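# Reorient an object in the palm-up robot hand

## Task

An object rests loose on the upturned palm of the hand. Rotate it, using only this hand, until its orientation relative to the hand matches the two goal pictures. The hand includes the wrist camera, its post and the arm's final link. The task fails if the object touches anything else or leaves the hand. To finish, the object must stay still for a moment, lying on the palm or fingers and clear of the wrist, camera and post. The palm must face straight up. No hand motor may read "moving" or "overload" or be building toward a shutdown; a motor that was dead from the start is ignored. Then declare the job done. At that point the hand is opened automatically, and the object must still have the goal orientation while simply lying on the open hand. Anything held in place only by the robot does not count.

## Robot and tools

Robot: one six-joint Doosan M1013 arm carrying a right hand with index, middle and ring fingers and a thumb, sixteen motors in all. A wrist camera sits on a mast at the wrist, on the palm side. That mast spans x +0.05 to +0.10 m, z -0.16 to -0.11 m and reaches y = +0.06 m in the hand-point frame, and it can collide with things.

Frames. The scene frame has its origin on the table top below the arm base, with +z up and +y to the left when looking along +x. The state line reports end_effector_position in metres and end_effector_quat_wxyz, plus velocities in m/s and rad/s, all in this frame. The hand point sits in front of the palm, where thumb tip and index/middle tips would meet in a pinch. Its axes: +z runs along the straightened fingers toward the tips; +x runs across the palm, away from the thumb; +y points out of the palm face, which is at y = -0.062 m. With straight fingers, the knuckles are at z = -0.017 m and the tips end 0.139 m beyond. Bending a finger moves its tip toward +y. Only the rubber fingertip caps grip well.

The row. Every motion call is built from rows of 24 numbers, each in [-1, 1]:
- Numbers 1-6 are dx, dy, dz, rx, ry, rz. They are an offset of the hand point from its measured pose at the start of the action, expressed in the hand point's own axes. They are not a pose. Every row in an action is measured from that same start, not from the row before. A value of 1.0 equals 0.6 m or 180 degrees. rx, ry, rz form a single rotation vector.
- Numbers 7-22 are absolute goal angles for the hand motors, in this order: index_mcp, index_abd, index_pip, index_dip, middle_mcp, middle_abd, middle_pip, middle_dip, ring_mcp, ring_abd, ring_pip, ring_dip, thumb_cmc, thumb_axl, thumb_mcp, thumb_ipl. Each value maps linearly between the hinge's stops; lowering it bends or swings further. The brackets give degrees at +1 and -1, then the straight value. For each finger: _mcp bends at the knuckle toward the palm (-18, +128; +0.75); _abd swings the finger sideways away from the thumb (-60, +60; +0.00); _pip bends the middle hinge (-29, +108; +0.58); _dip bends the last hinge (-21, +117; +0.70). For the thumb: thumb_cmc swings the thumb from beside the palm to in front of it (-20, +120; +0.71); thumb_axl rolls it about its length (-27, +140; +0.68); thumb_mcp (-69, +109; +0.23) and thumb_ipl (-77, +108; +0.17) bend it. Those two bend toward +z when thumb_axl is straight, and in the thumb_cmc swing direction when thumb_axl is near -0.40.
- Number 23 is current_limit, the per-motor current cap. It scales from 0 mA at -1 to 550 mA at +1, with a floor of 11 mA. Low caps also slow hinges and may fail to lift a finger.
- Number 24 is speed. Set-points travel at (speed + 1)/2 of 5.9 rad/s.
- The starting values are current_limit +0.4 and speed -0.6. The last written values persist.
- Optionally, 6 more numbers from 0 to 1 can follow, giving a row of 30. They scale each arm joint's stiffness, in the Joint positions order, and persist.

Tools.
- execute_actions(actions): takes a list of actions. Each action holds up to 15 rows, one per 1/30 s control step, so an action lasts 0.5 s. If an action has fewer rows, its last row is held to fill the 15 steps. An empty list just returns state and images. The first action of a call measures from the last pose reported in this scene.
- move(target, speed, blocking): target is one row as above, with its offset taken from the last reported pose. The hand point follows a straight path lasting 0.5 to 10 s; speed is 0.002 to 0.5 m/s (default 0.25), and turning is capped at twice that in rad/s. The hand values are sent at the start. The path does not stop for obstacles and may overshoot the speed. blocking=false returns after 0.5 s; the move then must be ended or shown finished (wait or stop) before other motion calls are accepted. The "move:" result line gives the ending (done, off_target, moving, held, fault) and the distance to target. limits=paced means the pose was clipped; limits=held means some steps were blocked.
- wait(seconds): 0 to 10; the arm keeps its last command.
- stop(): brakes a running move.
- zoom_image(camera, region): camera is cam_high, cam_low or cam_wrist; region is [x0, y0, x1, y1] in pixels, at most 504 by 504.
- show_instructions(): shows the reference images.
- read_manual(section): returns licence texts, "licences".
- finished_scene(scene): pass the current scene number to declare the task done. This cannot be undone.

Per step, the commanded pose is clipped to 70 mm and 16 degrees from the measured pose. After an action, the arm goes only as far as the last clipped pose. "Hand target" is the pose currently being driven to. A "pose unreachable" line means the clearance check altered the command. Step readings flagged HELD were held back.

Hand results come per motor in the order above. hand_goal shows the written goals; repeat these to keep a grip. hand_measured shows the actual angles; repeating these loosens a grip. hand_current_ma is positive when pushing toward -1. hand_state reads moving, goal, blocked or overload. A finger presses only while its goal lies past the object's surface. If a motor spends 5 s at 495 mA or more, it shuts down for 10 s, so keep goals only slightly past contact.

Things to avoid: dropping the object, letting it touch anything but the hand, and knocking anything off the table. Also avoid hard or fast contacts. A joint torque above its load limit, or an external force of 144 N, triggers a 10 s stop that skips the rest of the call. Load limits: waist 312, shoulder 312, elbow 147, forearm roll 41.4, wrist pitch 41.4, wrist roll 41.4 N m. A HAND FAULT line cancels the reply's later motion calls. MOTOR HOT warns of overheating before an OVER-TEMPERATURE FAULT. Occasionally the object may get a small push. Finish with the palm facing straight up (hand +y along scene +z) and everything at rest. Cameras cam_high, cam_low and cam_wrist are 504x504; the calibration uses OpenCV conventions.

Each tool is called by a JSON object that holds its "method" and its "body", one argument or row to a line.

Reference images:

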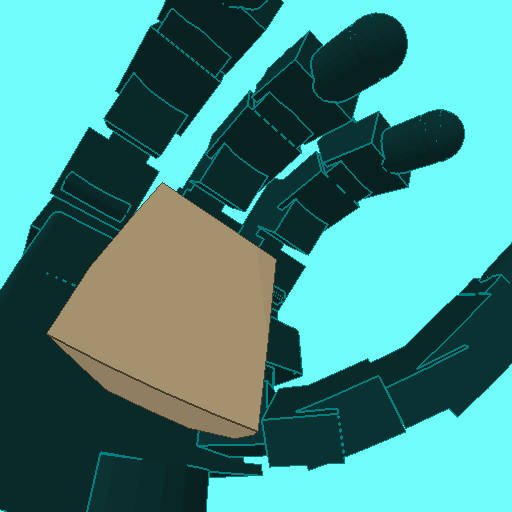

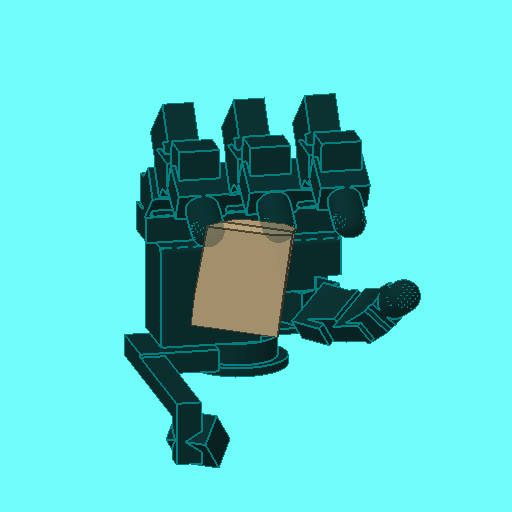

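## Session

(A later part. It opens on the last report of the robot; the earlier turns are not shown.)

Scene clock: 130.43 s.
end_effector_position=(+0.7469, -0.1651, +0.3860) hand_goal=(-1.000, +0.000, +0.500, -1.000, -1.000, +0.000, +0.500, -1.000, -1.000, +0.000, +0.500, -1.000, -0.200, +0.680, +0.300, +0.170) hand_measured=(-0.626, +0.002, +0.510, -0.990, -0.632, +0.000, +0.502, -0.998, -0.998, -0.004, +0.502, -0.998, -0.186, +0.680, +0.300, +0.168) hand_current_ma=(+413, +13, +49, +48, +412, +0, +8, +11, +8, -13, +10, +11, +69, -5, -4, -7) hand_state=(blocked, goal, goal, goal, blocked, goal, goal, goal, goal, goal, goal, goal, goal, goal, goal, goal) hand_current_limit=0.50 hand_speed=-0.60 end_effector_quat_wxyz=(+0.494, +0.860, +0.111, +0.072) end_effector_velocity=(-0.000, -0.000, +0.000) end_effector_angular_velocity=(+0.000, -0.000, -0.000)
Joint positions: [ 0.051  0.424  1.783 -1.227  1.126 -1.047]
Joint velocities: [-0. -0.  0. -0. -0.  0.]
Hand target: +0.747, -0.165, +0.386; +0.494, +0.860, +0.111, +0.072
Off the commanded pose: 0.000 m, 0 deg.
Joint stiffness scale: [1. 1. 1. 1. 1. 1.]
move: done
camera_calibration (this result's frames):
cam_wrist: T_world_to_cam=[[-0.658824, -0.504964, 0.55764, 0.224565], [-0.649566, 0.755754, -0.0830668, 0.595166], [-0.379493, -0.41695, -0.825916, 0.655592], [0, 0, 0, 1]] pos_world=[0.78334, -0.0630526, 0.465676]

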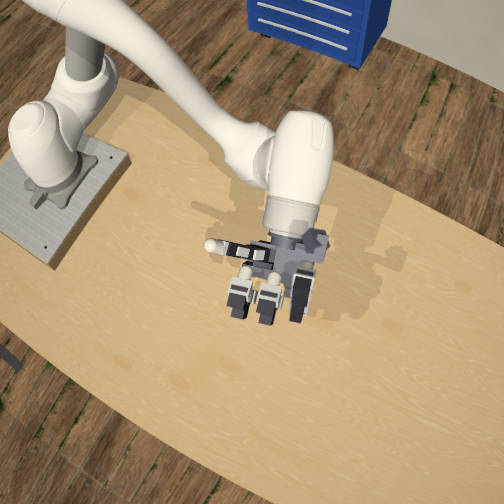

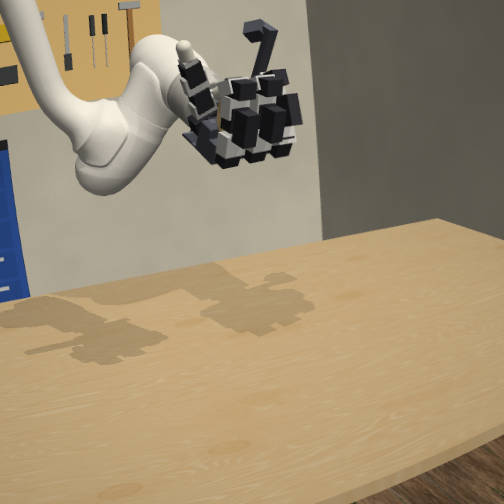

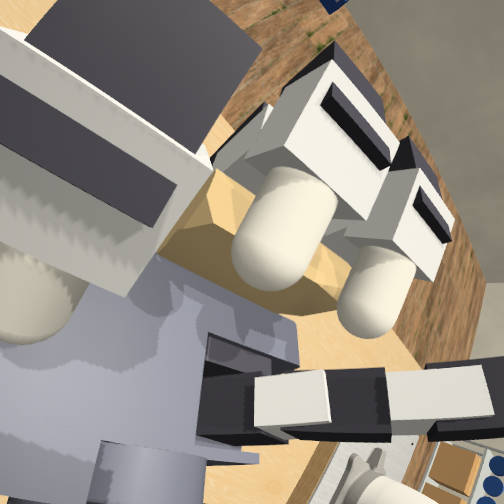

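Upright, clamped. Level the hand, then release the tips.

{"method": "move", "body": {
  "target": [0,0,0,-0.175,0,0,-1,0,0.5,-1,-1,0,0.5,-1,-1,0,0.5,-1,-0.2,0.68,0.3,0.17,0.5,-0.6],
  "speed": 0.15
}}

{"method": "move", "body": {
  "target": [0,0,0,0,0,0,-1,0,0.5,0.5,-1,0,0.5,0.5,-0.5,0,0.5,0.5,-0.2,0.68,0.3,0.17,0.5,-0.7]
}}

{"method": "move", "body": {
  "target": [0,0,0,0,0,0,0.5,0,0.5,0.5,0.5,0,0.5,0.5,0.5,0,0.5,0.5,-0.2,0.68,0.3,0.17,0.5,-0.6]
}}

{"method": "zoom_image", "body": {
  "camera": "cam_high",
  "region": [150,180,400,430]
}}

Scene clock: 140.30 s.
end_effector_position=(+0.7489, -0.1642, +0.3873) hand_goal=(-1.000, +0.000, +0.500, -1.000, -1.000, +0.000, +0.500, -1.000, -1.000, +0.000, +0.500, -1.000, -0.200, +0.680, +0.300, +0.170) hand_measured=(-0.626, +0.002, +0.510, -0.990, -0.634, +0.000, +0.502, -0.998, -1.000, -0.002, +0.502, -0.998, -0.186, +0.680, +0.300, +0.168) hand_current_ma=(+412, +13, +49, +48, +412, +0, +8, +11, +1, -13, +5, +11, +69, -5, -4, -7) hand_state=(blocked, goal, goal, goal, blocked, goal, goal, goal, goal, goal, goal, goal, goal, goal, goal, goal) hand_current_limit=0.50 hand_speed=-0.60 end_effector_quat_wxyz=(+0.706, +0.696, +0.088, +0.101) end_effector_velocity=(-0.001, +0.000, +0.002) end_effector_angular_velocity=(-0.010, -0.006, -0.001)
Joint positions: [ 0.039  0.589  1.84  -1.734  1.456 -0.683]
Joint velocities: [-0.001  0.001 -0.    -0.008  0.009  0.005]
Hand target: +0.747, -0.165, +0.386; +0.708, +0.693, +0.087, +0.099
Off the commanded pose: 0.003 m, 0 deg.
Joint stiffness scale: [1. 1. 1. 1. 1. 1.]
move: done
camera_calibration (this result's frames):
cam_wrist: T_world_to_cam=[[-0.750209, -0.181013, 0.635941, 0.316983], [-0.599079, 0.593094, -0.537907, 0.707517], [-0.279804, -0.784522, -0.553385, 0.417225], [0, 0, 0, 1]] pos_world=[0.778404, -0.0349233, 0.409883]

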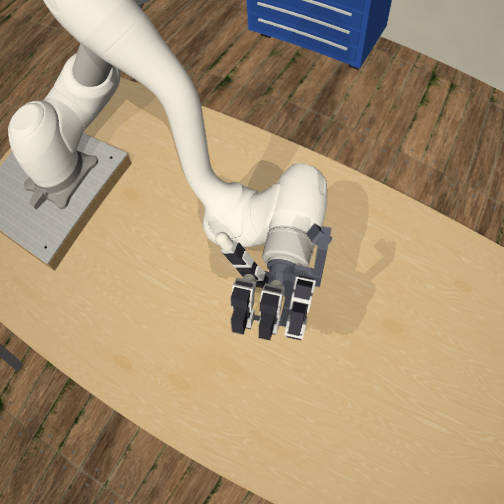

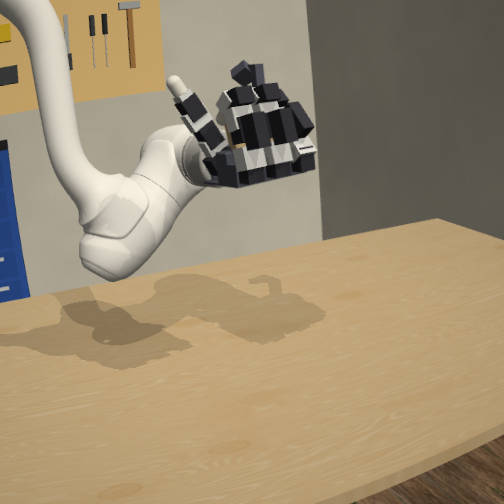

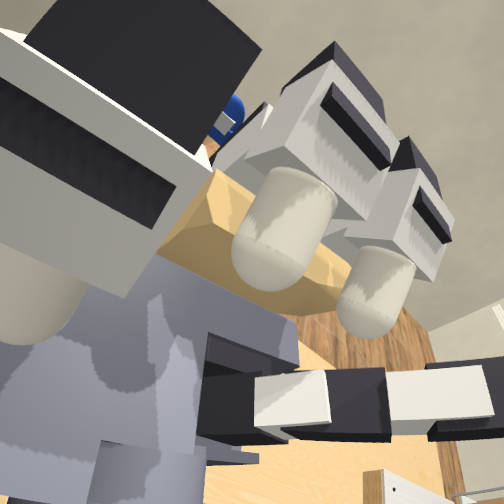

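Scene clock: 142.63 s.
end_effector_position=(+0.7489, -0.1642, +0.3873) hand_goal=(-1.000, +0.000, +0.500, +0.500, -1.000, +0.000, +0.500, +0.500, -0.500, +0.000, +0.500, +0.500, -0.200, +0.680, +0.300, +0.170) hand_measured=(-0.878, -0.006, +0.500, +0.496, -0.952, -0.002, +0.508, +0.496, -0.502, -0.002, +0.500, +0.496, -0.168, +0.672, +0.316, +0.168) hand_current_ma=(+413, -27, +5, -19, +257, -7, +45, -19, -12, -13, +4, -17, +170, -52, +111, -7) hand_state=(blocked, goal, goal, goal, blocked, goal, goal, goal, goal, goal, goal, goal, blocked, goal, goal, goal) hand_current_limit=0.50 hand_speed=-0.70 end_effector_quat_wxyz=(+0.706, +0.696, +0.088, +0.101) end_effector_velocity=(-0.000, +0.000, +0.001) end_effector_angular_velocity=(-0.000, -0.002, -0.000)
Joint positions: [ 0.039  0.589  1.84  -1.734  1.456 -0.683]
Joint velocities: [-0.    -0.    -0.    -0.     0.001  0.001]
Hand target: +0.749, -0.164, +0.387; +0.706, +0.696, +0.088, +0.101
Off the commanded pose: 0.000 m, 0 deg.
Joint stiffness scale: [1. 1. 1. 1. 1. 1.]
move: done
camera_calibration (this result's frames):
cam_wrist: T_world_to_cam=[[-0.750257, -0.180916, 0.635912, 0.317031], [-0.599039, 0.593012, -0.538042, 0.707534], [-0.279763, -0.784606, -0.553287, 0.417156], [0, 0, 0, 1]] pos_world=[0.7784, -0.034917, 0.409886]

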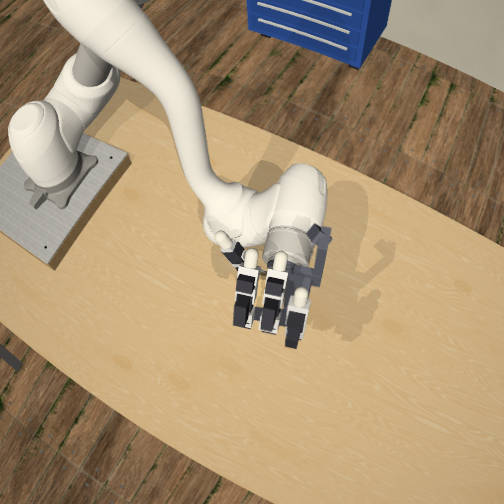

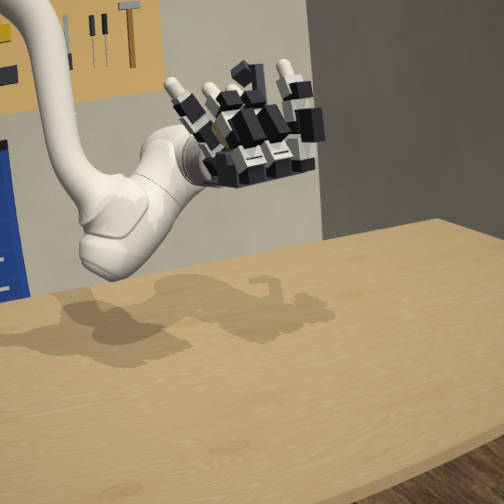

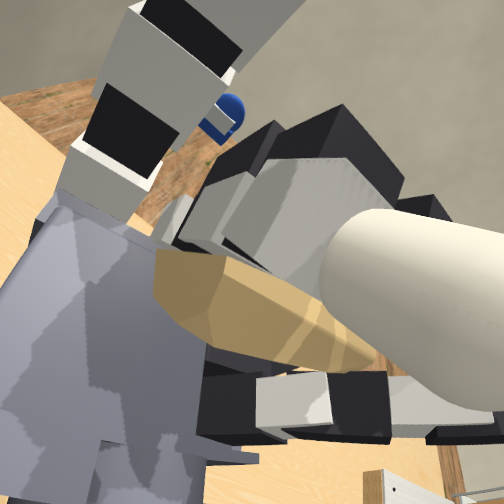

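Scene clock: 144.53 s.
end_effector_position=(+0.7489, -0.1642, +0.3873) hand_goal=(+0.500, +0.000, +0.500, +0.500, +0.500, +0.000, +0.500, +0.500, +0.500, +0.000, +0.500, +0.500, -0.200, +0.680, +0.300, +0.170) hand_measured=(+0.510, -0.002, +0.500, +0.498, +0.510, -0.002, +0.502, +0.498, +0.508, -0.002, +0.500, +0.498, -0.184, +0.676, +0.304, +0.168) hand_current_ma=(+55, -14, +4, -11, +52, -7, +6, -11, +51, -13, +5, -11, +85, -19, +22, -7) hand_state=(goal, goal, goal, goal, goal, goal, goal, goal, goal, goal, goal, goal, goal, goal, goal, goal) hand_current_limit=0.50 hand_speed=-0.60 end_effector_quat_wxyz=(+0.706, +0.696, +0.088, +0.101) end_effector_velocity=(-0.000, +0.000, -0.000) end_effector_angular_velocity=(+0.000, -0.002, +0.000)
Joint positions: [ 0.039  0.589  1.84  -1.734  1.456 -0.683]
Joint velocities: [0.    0.    0.    0.    0.    0.002]
Hand target: +0.749, -0.164, +0.387; +0.706, +0.696, +0.088, +0.101
Off the commanded pose: 0.000 m, 0 deg.
Joint stiffness scale: [1. 1. 1. 1. 1. 1.]
move: done
camera_calibration (this result's frames):
cam_wrist: T_world_to_cam=[[-0.750256, -0.180916, 0.635912, 0.317031], [-0.599039, 0.593012, -0.538042, 0.707534], [-0.279763, -0.784606, -0.553287, 0.417156], [0, 0, 0, 1]] pos_world=[0.7784, -0.0349168, 0.409886]

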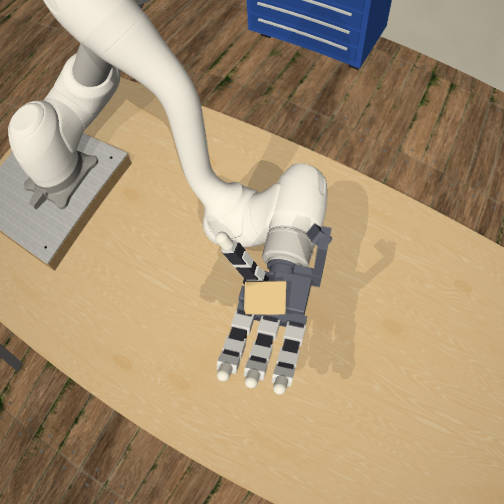

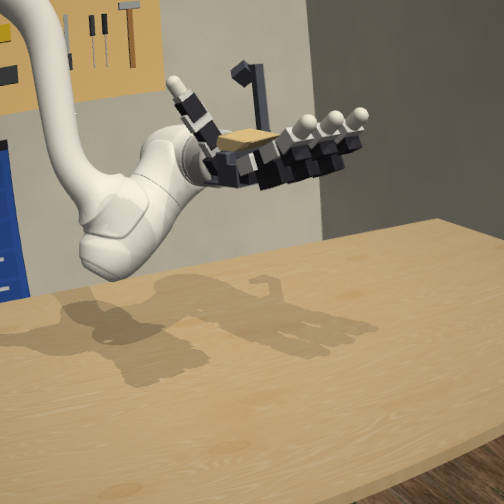

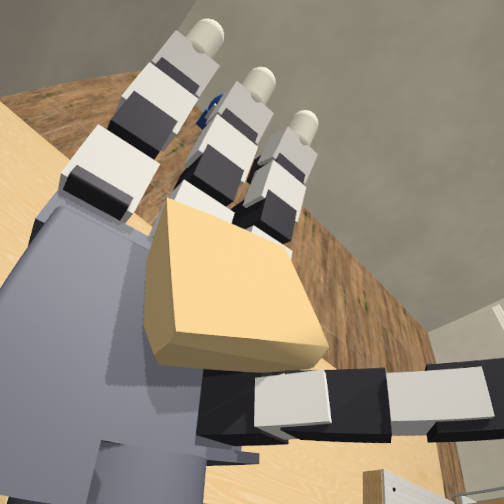

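Region (150, 180, 400, 430) of cam_high's 504x504 image, scaled by 2.016, with more detail than that image has.

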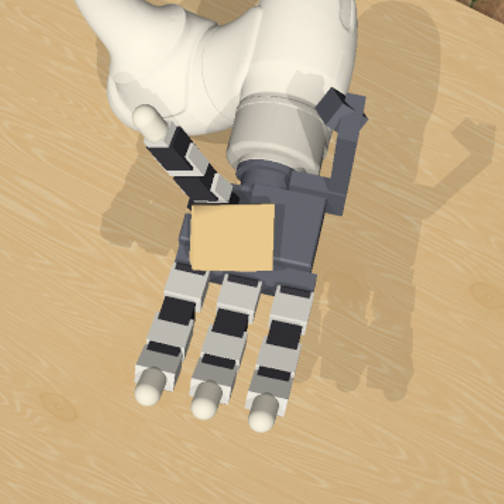

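{"method": "move", "body": {
  "target": [0,0,0,0,0,0,0.75,0,0.5,0.5,0.75,0,0.5,0.5,0.75,0,0.5,0.5,-0.9,0.68,0.6,0.17,0.5,-0.7]
}}

{"method": "move", "body": {
  "target": [0,0,0,-0.11,0,0,0.75,0,0.5,0.5,0.75,0,0.5,0.5,0.75,0,0.5,0.5,-0.9,0.68,0.6,0.17,0.5,-0.7],
  "speed": 0.06
}}

{"method": "zoom_image", "body": {
  "camera": "cam_high",
  "region": [150,180,400,430]
}}

Scene clock: 151.87 s.
end_effector_position=(+0.7489, -0.1642, +0.3873) hand_goal=(+0.750, +0.000, +0.500, +0.500, +0.750, +0.000, +0.500, +0.500, +0.750, +0.000, +0.500, +0.500, -0.900, +0.680, +0.600, +0.170) hand_measured=(+0.760, -0.002, +0.500, +0.498, +0.760, -0.002, +0.502, +0.498, +0.760, -0.002, +0.502, +0.498, -0.902, +0.680, +0.602, +0.168) hand_current_ma=(+57, -13, +5, -11, +53, -7, +6, -11, +53, -13, +5, -11, -6, -6, +8, -7) hand_state=(goal, goal, goal, goal, goal, goal, goal, goal, goal, goal, goal, goal, goal, goal, goal, goal) hand_current_limit=0.50 hand_speed=-0.70 end_effector_quat_wxyz=(+0.706, +0.696, +0.088, +0.101) end_effector_velocity=(+0.000, +0.000, +0.000) end_effector_angular_velocity=(+0.001, +0.000, +0.001)
Joint positions: [ 0.039  0.589  1.84  -1.734  1.456 -0.683]
Joint velocities: [ 0.    -0.    -0.     0.    -0.001 -0.001]
Hand target: +0.749, -0.164, +0.387; +0.706, +0.696, +0.088, +0.101
Off the commanded pose: 0.000 m, 0 deg.
Joint stiffness scale: [1. 1. 1. 1. 1. 1.]
move: done
camera_calibration (this result's frames):
cam_wrist: T_world_to_cam=[[-0.750257, -0.180916, 0.635912, 0.317031], [-0.599039, 0.593012, -0.538042, 0.707534], [-0.279763, -0.784606, -0.553287, 0.417156], [0, 0, 0, 1]] pos_world=[0.778399, -0.0349168, 0.409886]

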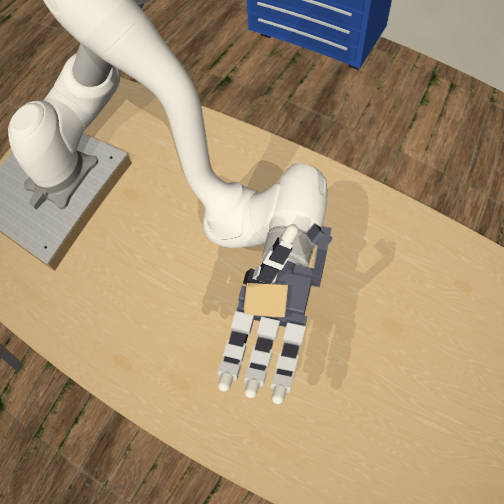

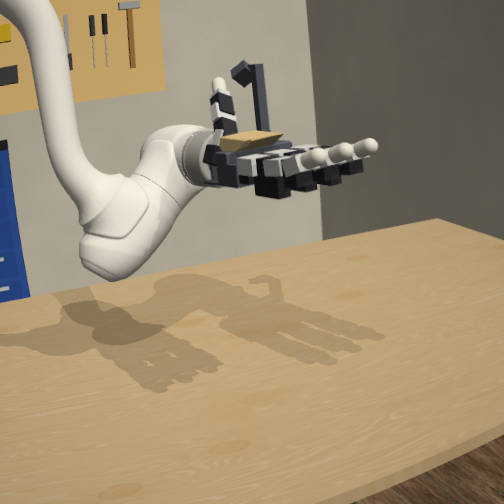

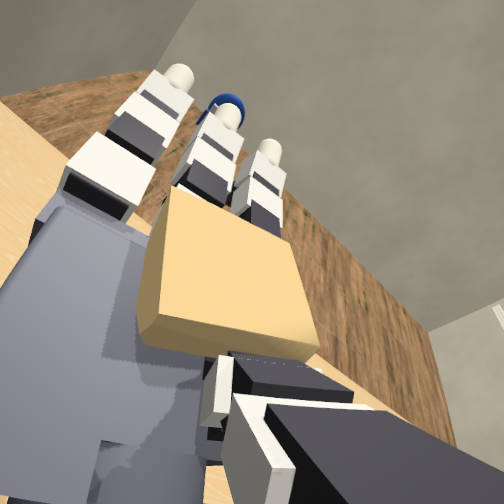

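Scene clock: 155.03 s.
end_effector_position=(+0.7483, -0.1639, +0.3858) hand_goal=(+0.750, +0.000, +0.500, +0.500, +0.750, +0.000, +0.500, +0.500, +0.750, +0.000, +0.500, +0.500, -0.900, +0.680, +0.600, +0.170) hand_measured=(+0.762, -0.002, +0.500, +0.498, +0.760, -0.002, +0.502, +0.498, +0.760, -0.002, +0.502, +0.498, -0.902, +0.680, +0.602, +0.170) hand_current_ma=(+60, -13, +5, -11, +56, -7, +6, -11, +56, -13, +5, -11, -7, -6, +15, -6) hand_state=(goal, goal, goal, goal, goal, goal, goal, goal, goal, goal, goal, goal, goal, goal, goal, goal) hand_current_limit=0.50 hand_speed=-0.70 end_effector_quat_wxyz=(+0.812, +0.568, +0.072, +0.113) end_effector_velocity=(+0.000, +0.000, +0.001) end_effector_angular_velocity=(-0.009, -0.001, -0.001)
Joint positions: [-0.02   0.701  1.836 -1.978  1.724 -0.577]
Joint velocities: [-0.002  0.001 -0.001 -0.006  0.007 -0.002]
Hand target: +0.749, -0.164, +0.387; +0.815, +0.564, +0.069, +0.115
Off the commanded pose: 0.002 m, 1 deg.
Joint stiffness scale: [1. 1. 1. 1. 1. 1.]
move: done
camera_calibration (this result's frames):
cam_wrist: T_world_to_cam=[[-0.802647, 0.0249806, 0.595931, 0.405969], [-0.542687, 0.383978, -0.747029, 0.710433], [-0.247485, -0.923004, -0.294642, 0.269807], [0, 0, 0, 1]] pos_world=[0.778165, -0.0338985, 0.368281]

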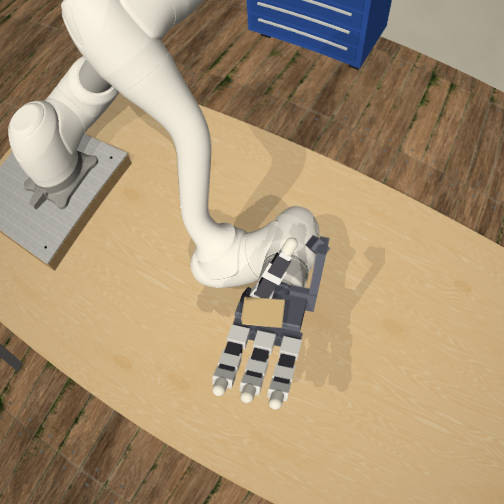

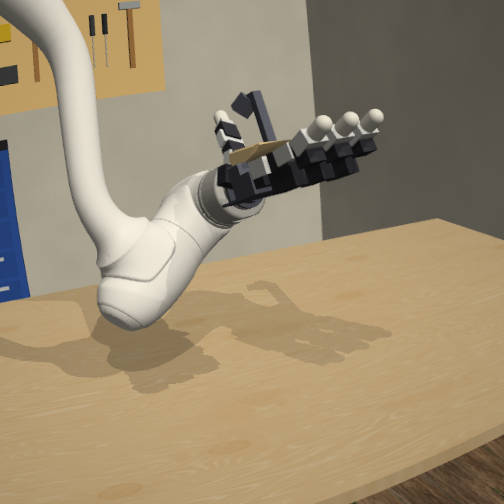

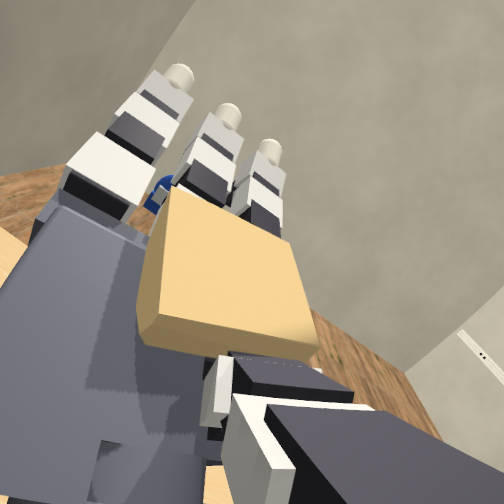

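Region (150, 180, 400, 430) of cam_high's 504x504 image, scaled by 2.016, with more detail than that image has.

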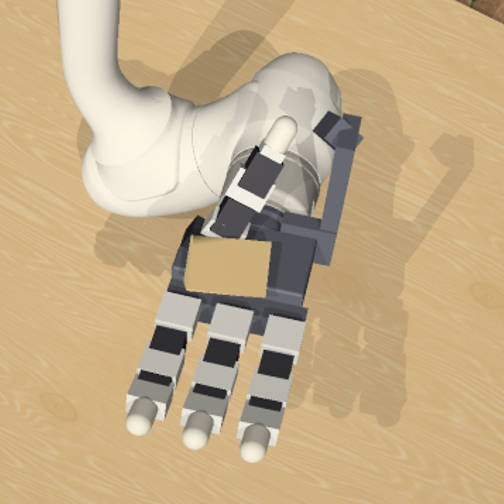

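{"method": "move", "body": {
  "target": [0,0,0,-0.03,0,0,0.75,0,0.5,0.5,0.75,0,0.5,0.5,0.75,0,0.5,0.5,-0.2,0.68,0.3,0.17,0.5,-0.7],
  "speed": 0.06
}}

{"method": "wait", "body": {
  "seconds": 1
}}

{"method": "zoom_image", "body": {
  "camera": "cam_high",
  "region": [150,180,400,430]
}}

Scene clock: 162.00 s.
end_effector_position=(+0.7478, -0.1636, +0.3846) hand_goal=(+0.750, +0.000, +0.500, +0.500, +0.750, +0.000, +0.500, +0.500, +0.750, +0.000, +0.500, +0.500, -0.200, +0.680, +0.300, +0.170) hand_measured=(+0.762, -0.002, +0.500, +0.498, +0.760, -0.002, +0.502, +0.498, +0.760, -0.002, +0.502, +0.498, -0.196, +0.680, +0.308, +0.170) hand_current_ma=(+60, -13, +5, -11, +56, -7, +6, -11, +56, -13, +5, -11, +17, -5, +51, -5) hand_state=(goal, goal, goal, goal, goal, goal, goal, goal, goal, goal, goal, goal, goal, goal, goal, goal) hand_current_limit=0.50 hand_speed=-0.70 end_effector_quat_wxyz=(+0.836, +0.532, +0.070, +0.115) end_effector_velocity=(+0.000, -0.000, +0.000) end_effector_angular_velocity=(-0.002, +0.000, -0.001)
Joint positions: [-0.041  0.729  1.832 -2.039  1.795 -0.565]
Joint velocities: [-0.001 -0.    -0.    -0.001  0.001 -0.001]
Hand target: +0.748, -0.164, +0.386; +0.838, +0.529, +0.066, +0.116
Off the commanded pose: 0.001 m, 1 deg.
Joint stiffness scale: [1. 1. 1. 1. 1. 1.]
move: done
camera_calibration (this result's frames):
cam_wrist: T_world_to_cam=[[-0.81272, 0.0748314, 0.577829, 0.428947], [-0.529359, 0.319526, -0.785927, 0.703606], [-0.243444, -0.944618, -0.220073, 0.234323], [0, 0, 0, 1]] pos_world=[0.778119, -0.0355733, 0.356693]

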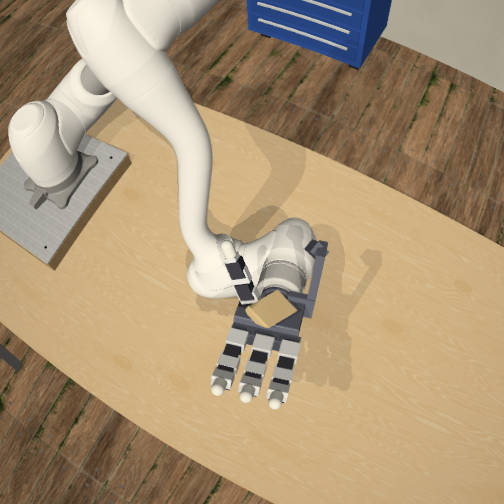

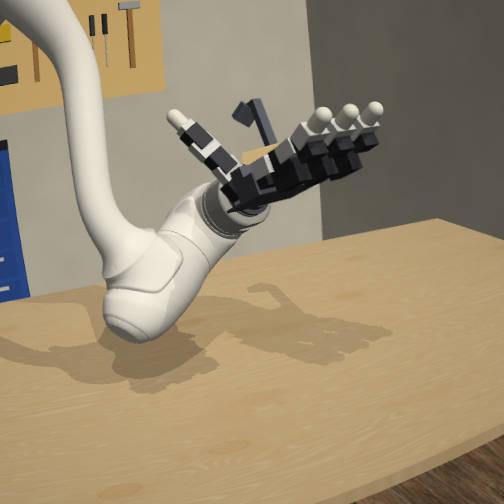

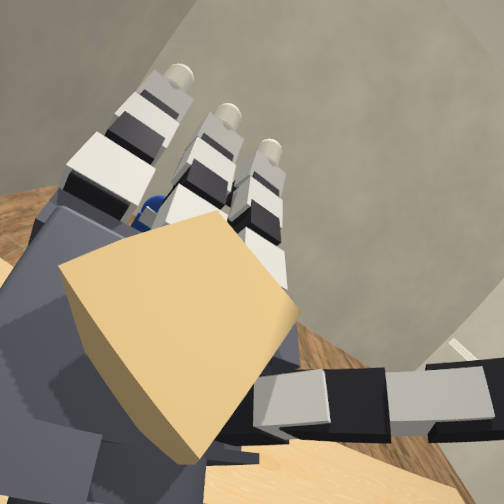

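Scene clock: 163.00 s.
end_effector_position=(+0.7478, -0.1636, +0.3846) hand_goal=(+0.750, +0.000, +0.500, +0.500, +0.750, +0.000, +0.500, +0.500, +0.750, +0.000, +0.500, +0.500, -0.200, +0.680, +0.300, +0.170) hand_measured=(+0.762, -0.002, +0.500, +0.498, +0.760, -0.002, +0.502, +0.498, +0.760, -0.002, +0.502, +0.498, -0.196, +0.680, +0.308, +0.170) hand_current_ma=(+60, -13, +5, -11, +56, -7, +6, -11, +56, -13, +5, -11, +17, -5, +51, -5) hand_state=(goal, goal, goal, goal, goal, goal, goal, goal, goal, goal, goal, goal, goal, goal, goal, goal) hand_current_limit=0.50 hand_speed=-0.70 end_effector_quat_wxyz=(+0.836, +0.532, +0.069, +0.115) end_effector_velocity=(+0.000, +0.000, -0.000) end_effector_angular_velocity=(+0.000, +0.000, -0.000)
Joint positions: [-0.041  0.729  1.832 -2.039  1.795 -0.565]
Joint velocities: [ 0.  0. -0.  0. -0. -0.]
Hand target: +0.748, -0.164, +0.386; +0.838, +0.529, +0.066, +0.116
Off the commanded pose: 0.001 m, 1 deg.
Joint stiffness scale: [1. 1. 1. 1. 1. 1.]
wait: 1.00 s; at rest by 0.17 s
camera_calibration (this result's frames):
cam_wrist: T_world_to_cam=[[-0.812768, 0.0748944, 0.577753, 0.429002], [-0.529304, 0.319401, -0.786015, 0.703596], [-0.243403, -0.944655, -0.219957, 0.234269], [0, 0, 0, 1]] pos_world=[0.778117, -0.0355559, 0.356708]

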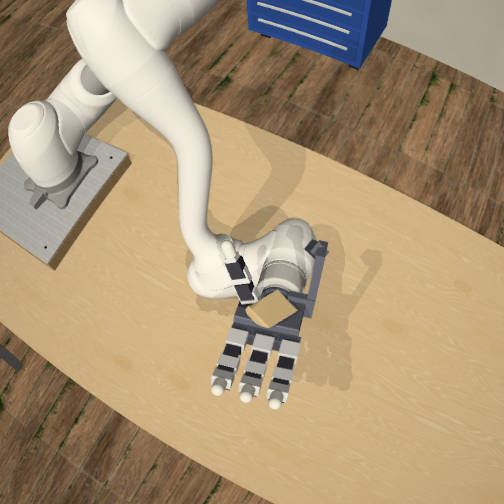

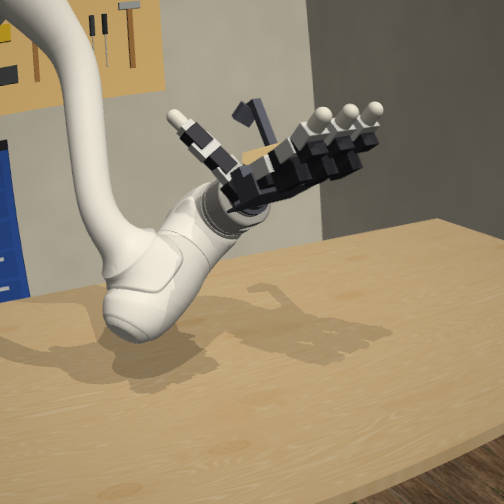

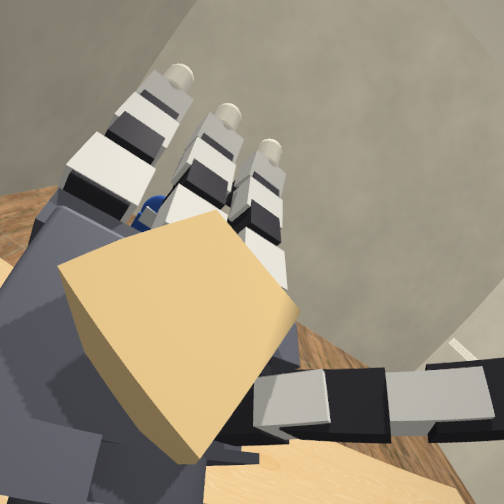

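Region (150, 180, 400, 430) of cam_high's 504x504 image, scaled by 2.016, with more detail than that image has.

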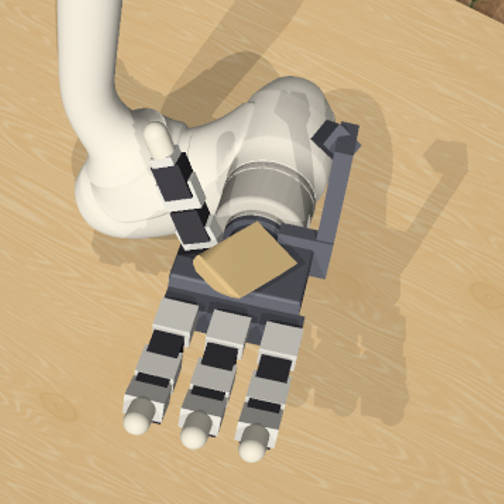

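{"method": "move", "body": {
  "target": [0,0,0,0,0,0,0.1,-0.9,-0.8,-0.3,0.75,0,0.5,0.5,0.75,0,0.5,0.5,-0.2,0.68,0.6,0.17,0.5,-0.6]
}}

{"method": "move", "body": {
  "target": [0,0,0,0,0,0,-0.22,-0.9,-0.8,-0.3,0.75,0,0.5,0.5,0.75,0,0.5,0.5,-0.2,0.68,0.6,0.17,0.5,-0.6]
}}

{"method": "move", "body": {
  "target": [0,0,0,0,0,0,-0.25,0.2,-0.8,-0.3,0.75,0,0.5,0.5,0.75,0,0.5,0.5,-0.2,0.68,0.6,0.17,0.5,-0.75]
}}

{"method": "zoom_image", "body": {
  "camera": "cam_high",
  "region": [150,180,400,430]
}}

Scene clock: 171.80 s.
end_effector_position=(+0.7478, -0.1636, +0.3846) hand_goal=(+0.100, -0.900, -0.800, -0.300, +0.750, +0.000, +0.500, +0.500, +0.750, +0.000, +0.500, +0.500, -0.200, +0.680, +0.600, +0.170) hand_measured=(+0.104, -0.900, -0.800, -0.298, +0.760, -0.002, +0.502, +0.498, +0.760, -0.002, +0.502, +0.498, -0.196, +0.680, +0.602, +0.170) hand_current_ma=(+24, +3, +5, +12, +56, -7, +6, -11, +56, -13, +5, -11, +17, -5, +17, -4) hand_state=(goal, goal, goal, goal, goal, goal, goal, goal, goal, goal, goal, goal, goal, goal, goal, goal) hand_current_limit=0.50 hand_speed=-0.60 end_effector_quat_wxyz=(+0.836, +0.532, +0.069, +0.115) end_effector_velocity=(+0.000, +0.000, -0.000) end_effector_angular_velocity=(-0.000, +0.002, -0.001)
Joint positions: [-0.041  0.729  1.832 -2.039  1.795 -0.565]
Joint velocities: [ 0.     0.    -0.     0.    -0.    -0.002]
Hand target: +0.748, -0.164, +0.385; +0.836, +0.532, +0.069, +0.115
Off the commanded pose: 0.000 m, 0 deg.
Joint stiffness scale: [1. 1. 1. 1. 1. 1.]
move: done
camera_calibration (this result's frames):
cam_wrist: T_world_to_cam=[[-0.812772, 0.0748963, 0.577748, 0.429007], [-0.5293, 0.319397, -0.78602, 0.703595], [-0.243401, -0.944657, -0.219954, 0.234266], [0, 0, 0, 1]] pos_world=[0.778118, -0.0355565, 0.356709]

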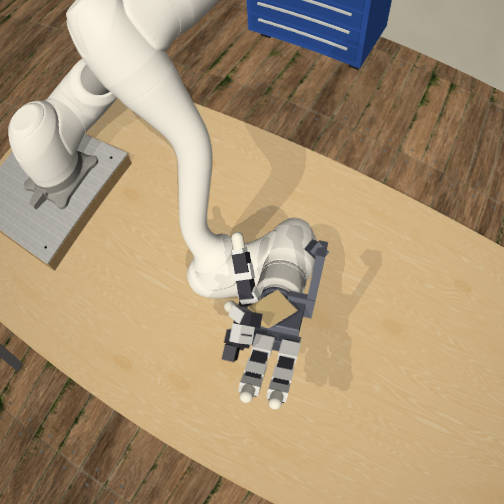

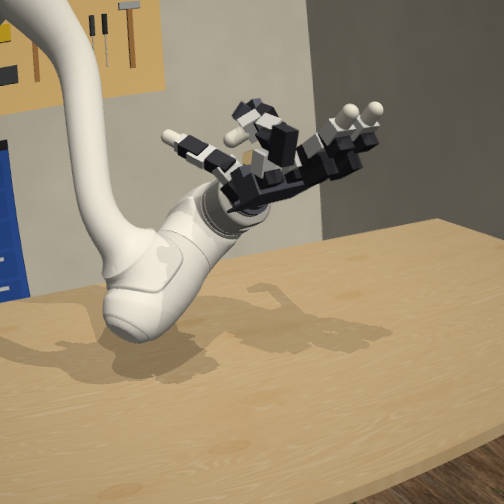

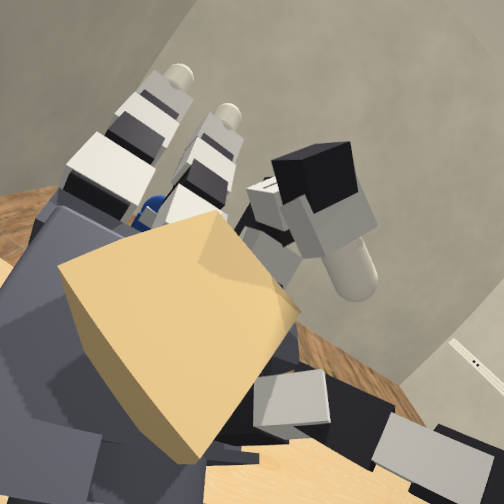

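Scene clock: 172.43 s.
end_effector_position=(+0.7478, -0.1636, +0.3846) hand_goal=(-0.220, -0.900, -0.800, -0.300, +0.750, +0.000, +0.500, +0.500, +0.750, +0.000, +0.500, +0.500, -0.200, +0.680, +0.600, +0.170) hand_measured=(-0.220, -0.900, -0.800, -0.298, +0.760, -0.002, +0.502, +0.498, +0.760, -0.002, +0.502, +0.498, -0.196, +0.680, +0.602, +0.170) hand_current_ma=(+0, +3, +5, +12, +56, -7, +6, -11, +56, -13, +5, -11, +17, -5, +17, -4) hand_state=(goal, goal, goal, goal, goal, goal, goal, goal, goal, goal, goal, goal, goal, goal, goal, goal) hand_current_limit=0.50 hand_speed=-0.60 end_effector_quat_wxyz=(+0.836, +0.532, +0.069, +0.115) end_effector_velocity=(+0.000, +0.000, +0.000) end_effector_angular_velocity=(-0.000, -0.002, -0.000)
Joint positions: [-0.041  0.729  1.832 -2.039  1.795 -0.565]
Joint velocities: [-0.     0.    -0.001  0.     0.001  0.001]
Hand target: +0.748, -0.164, +0.385; +0.836, +0.532, +0.069, +0.115
Off the commanded pose: 0.000 m, 0 deg.
Joint stiffness scale: [1. 1. 1. 1. 1. 1.]
move: done
camera_calibration (this result's frames):
cam_wrist: T_world_to_cam=[[-0.812772, 0.074896, 0.577748, 0.429007], [-0.529299, 0.319396, -0.78602, 0.703595], [-0.2434, -0.944657, -0.219954, 0.234265], [0, 0, 0, 1]] pos_world=[0.778118, -0.0355564, 0.35671]

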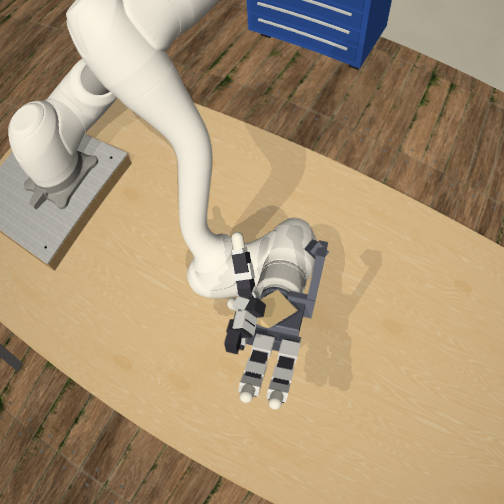

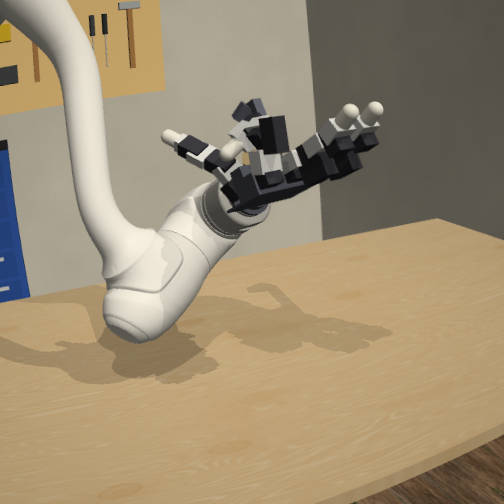

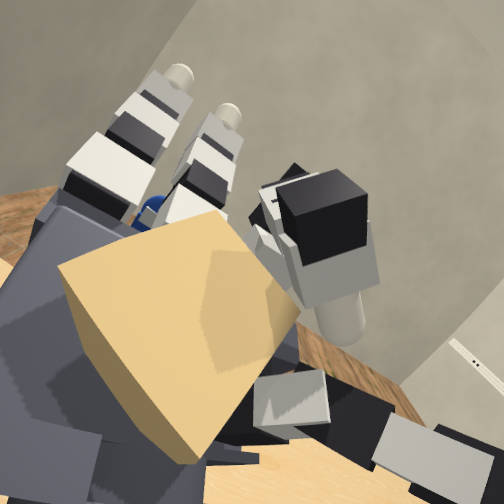

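Scene clock: 174.27 s.
end_effector_position=(+0.7478, -0.1636, +0.3846) hand_goal=(-0.250, +0.200, -0.800, -0.300, +0.750, +0.000, +0.500, +0.500, +0.750, +0.000, +0.500, +0.500, -0.200, +0.680, +0.600, +0.170) hand_measured=(-0.250, +0.196, -0.800, -0.298, +0.760, -0.002, +0.502, +0.498, +0.760, -0.002, +0.502, +0.498, -0.196, +0.680, +0.602, +0.170) hand_current_ma=(+1, -16, +5, +12, +56, -7, +6, -11, +56, -13, +5, -11, +17, -5, +17, -4) hand_state=(goal, goal, goal, goal, goal, goal, goal, goal, goal, goal, goal, goal, goal, goal, goal, goal) hand_current_limit=0.50 hand_speed=-0.75 end_effector_quat_wxyz=(+0.836, +0.532, +0.069, +0.115) end_effector_velocity=(-0.000, -0.000, +0.000) end_effector_angular_velocity=(+0.001, -0.001, +0.001)
Joint positions: [-0.041  0.729  1.832 -2.039  1.795 -0.565]
Joint velocities: [ 0.    -0.     0.     0.    -0.     0.001]
Hand target: +0.748, -0.164, +0.385; +0.836, +0.532, +0.069, +0.115
Off the commanded pose: 0.000 m, 0 deg.
Joint stiffness scale: [1. 1. 1. 1. 1. 1.]
move: done
camera_calibration (this result's frames):
cam_wrist: T_world_to_cam=[[-0.812772, 0.074896, 0.577748, 0.429007], [-0.5293, 0.319397, -0.78602, 0.703595], [-0.2434, -0.944657, -0.219954, 0.234265], [0, 0, 0, 1]] pos_world=[0.778118, -0.0355564, 0.35671]

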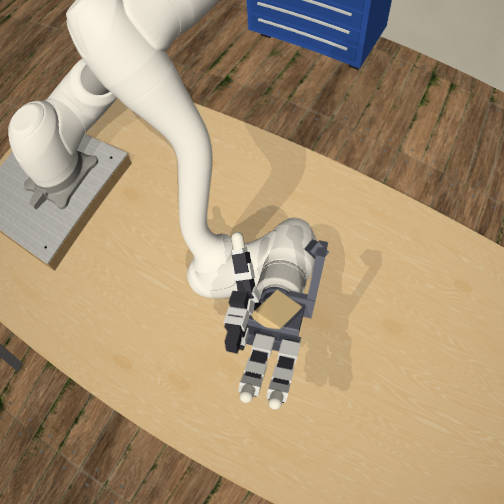

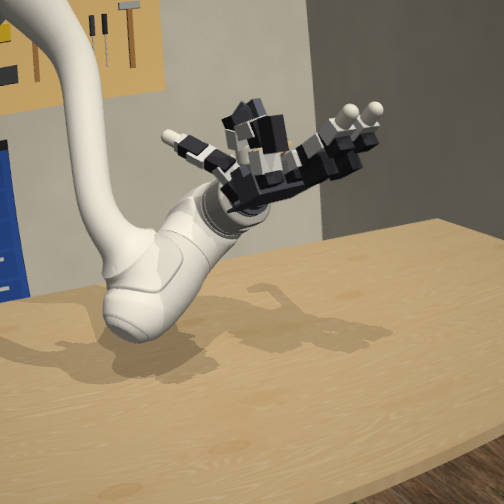

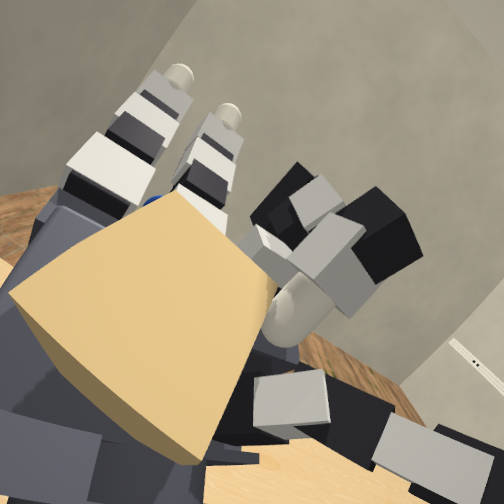

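Region (150, 180, 400, 430) of cam_high's 504x504 image, scaled by 2.016, with more detail than that image has.

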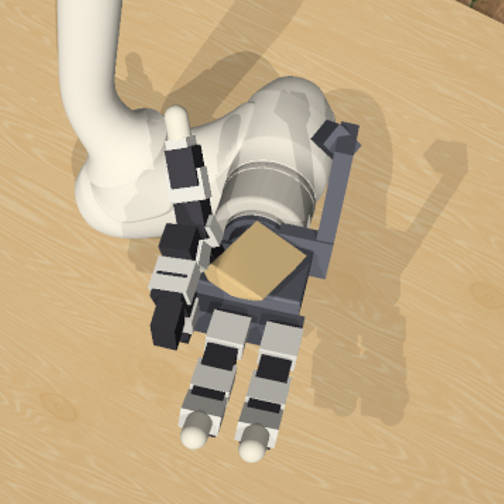

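Rotating nicely; continue.

{"method": "move", "body": {
  "target": [0,0,0,0,0,0,-0.25,0.65,-0.8,-0.3,0.75,0,0.5,0.5,0.75,0,0.5,0.5,-0.2,0.68,0.6,0.17,0.5,-0.75]
}}

{"method": "zoom_image", "body": {
  "camera": "cam_high",
  "region": [150,180,400,430]
}}

Scene clock: 179.23 s.
end_effector_position=(+0.7478, -0.1636, +0.3846) hand_goal=(-0.250, +0.650, -0.800, -0.300, +0.750, +0.000, +0.500, +0.500, +0.750, +0.000, +0.500, +0.500, -0.200, +0.680, +0.600, +0.170) hand_measured=(-0.250, +0.648, -0.800, -0.298, +0.760, -0.002, +0.502, +0.498, +0.760, -0.002, +0.502, +0.498, -0.196, +0.680, +0.602, +0.170) hand_current_ma=(-2, -10, +1, +12, +56, -7, +6, -11, +56, -13, +5, -11, +17, -5, +17, -4) hand_state=(goal, goal, goal, goal, goal, goal, goal, goal, goal, goal, goal, goal, goal, goal, goal, goal) hand_current_limit=0.50 hand_speed=-0.75 end_effector_quat_wxyz=(+0.836, +0.532, +0.069, +0.115) end_effector_velocity=(+0.000, +0.000, -0.000) end_effector_angular_velocity=(+0.000, -0.001, +0.000)
Joint positions: [-0.041  0.729  1.832 -2.039  1.795 -0.565]
Joint velocities: [ 0.     0.    -0.    -0.     0.     0.001]
Hand target: +0.748, -0.164, +0.385; +0.836, +0.532, +0.069, +0.115
Off the commanded pose: 0.000 m, 0 deg.
Joint stiffness scale: [1. 1. 1. 1. 1. 1.]
move: done
camera_calibration (this result's frames):
cam_wrist: T_world_to_cam=[[-0.812772, 0.074896, 0.577748, 0.429007], [-0.5293, 0.319397, -0.78602, 0.703595], [-0.2434, -0.944657, -0.219954, 0.234265], [0, 0, 0, 1]] pos_world=[0.778118, -0.0355564, 0.35671]

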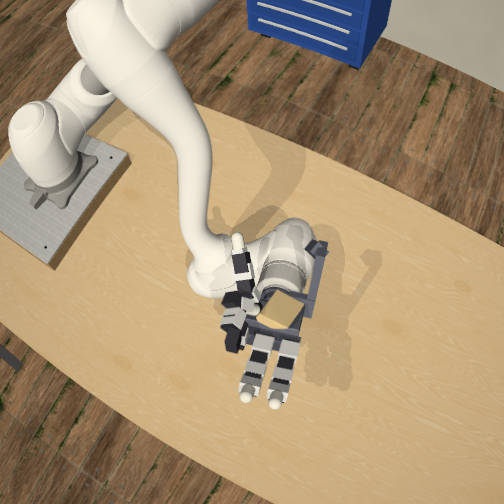

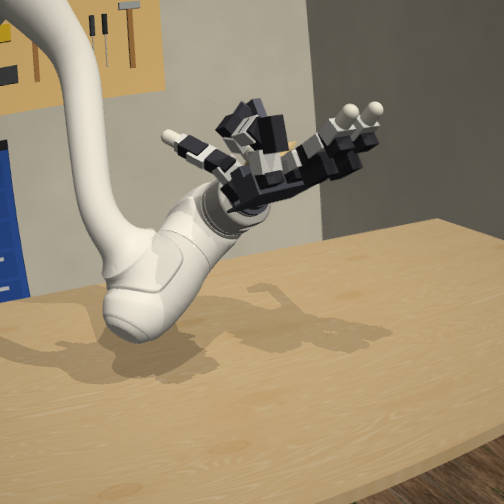

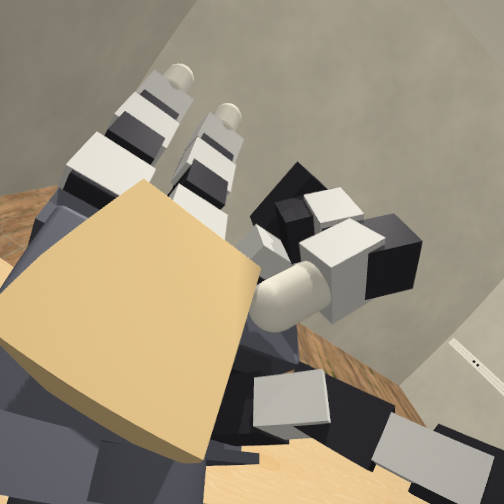

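Region (150, 180, 400, 430) of cam_high's 504x504 image, scaled by 2.016, with more detail than that image has.

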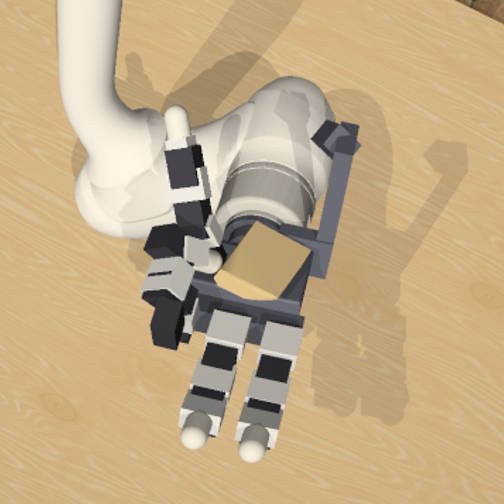

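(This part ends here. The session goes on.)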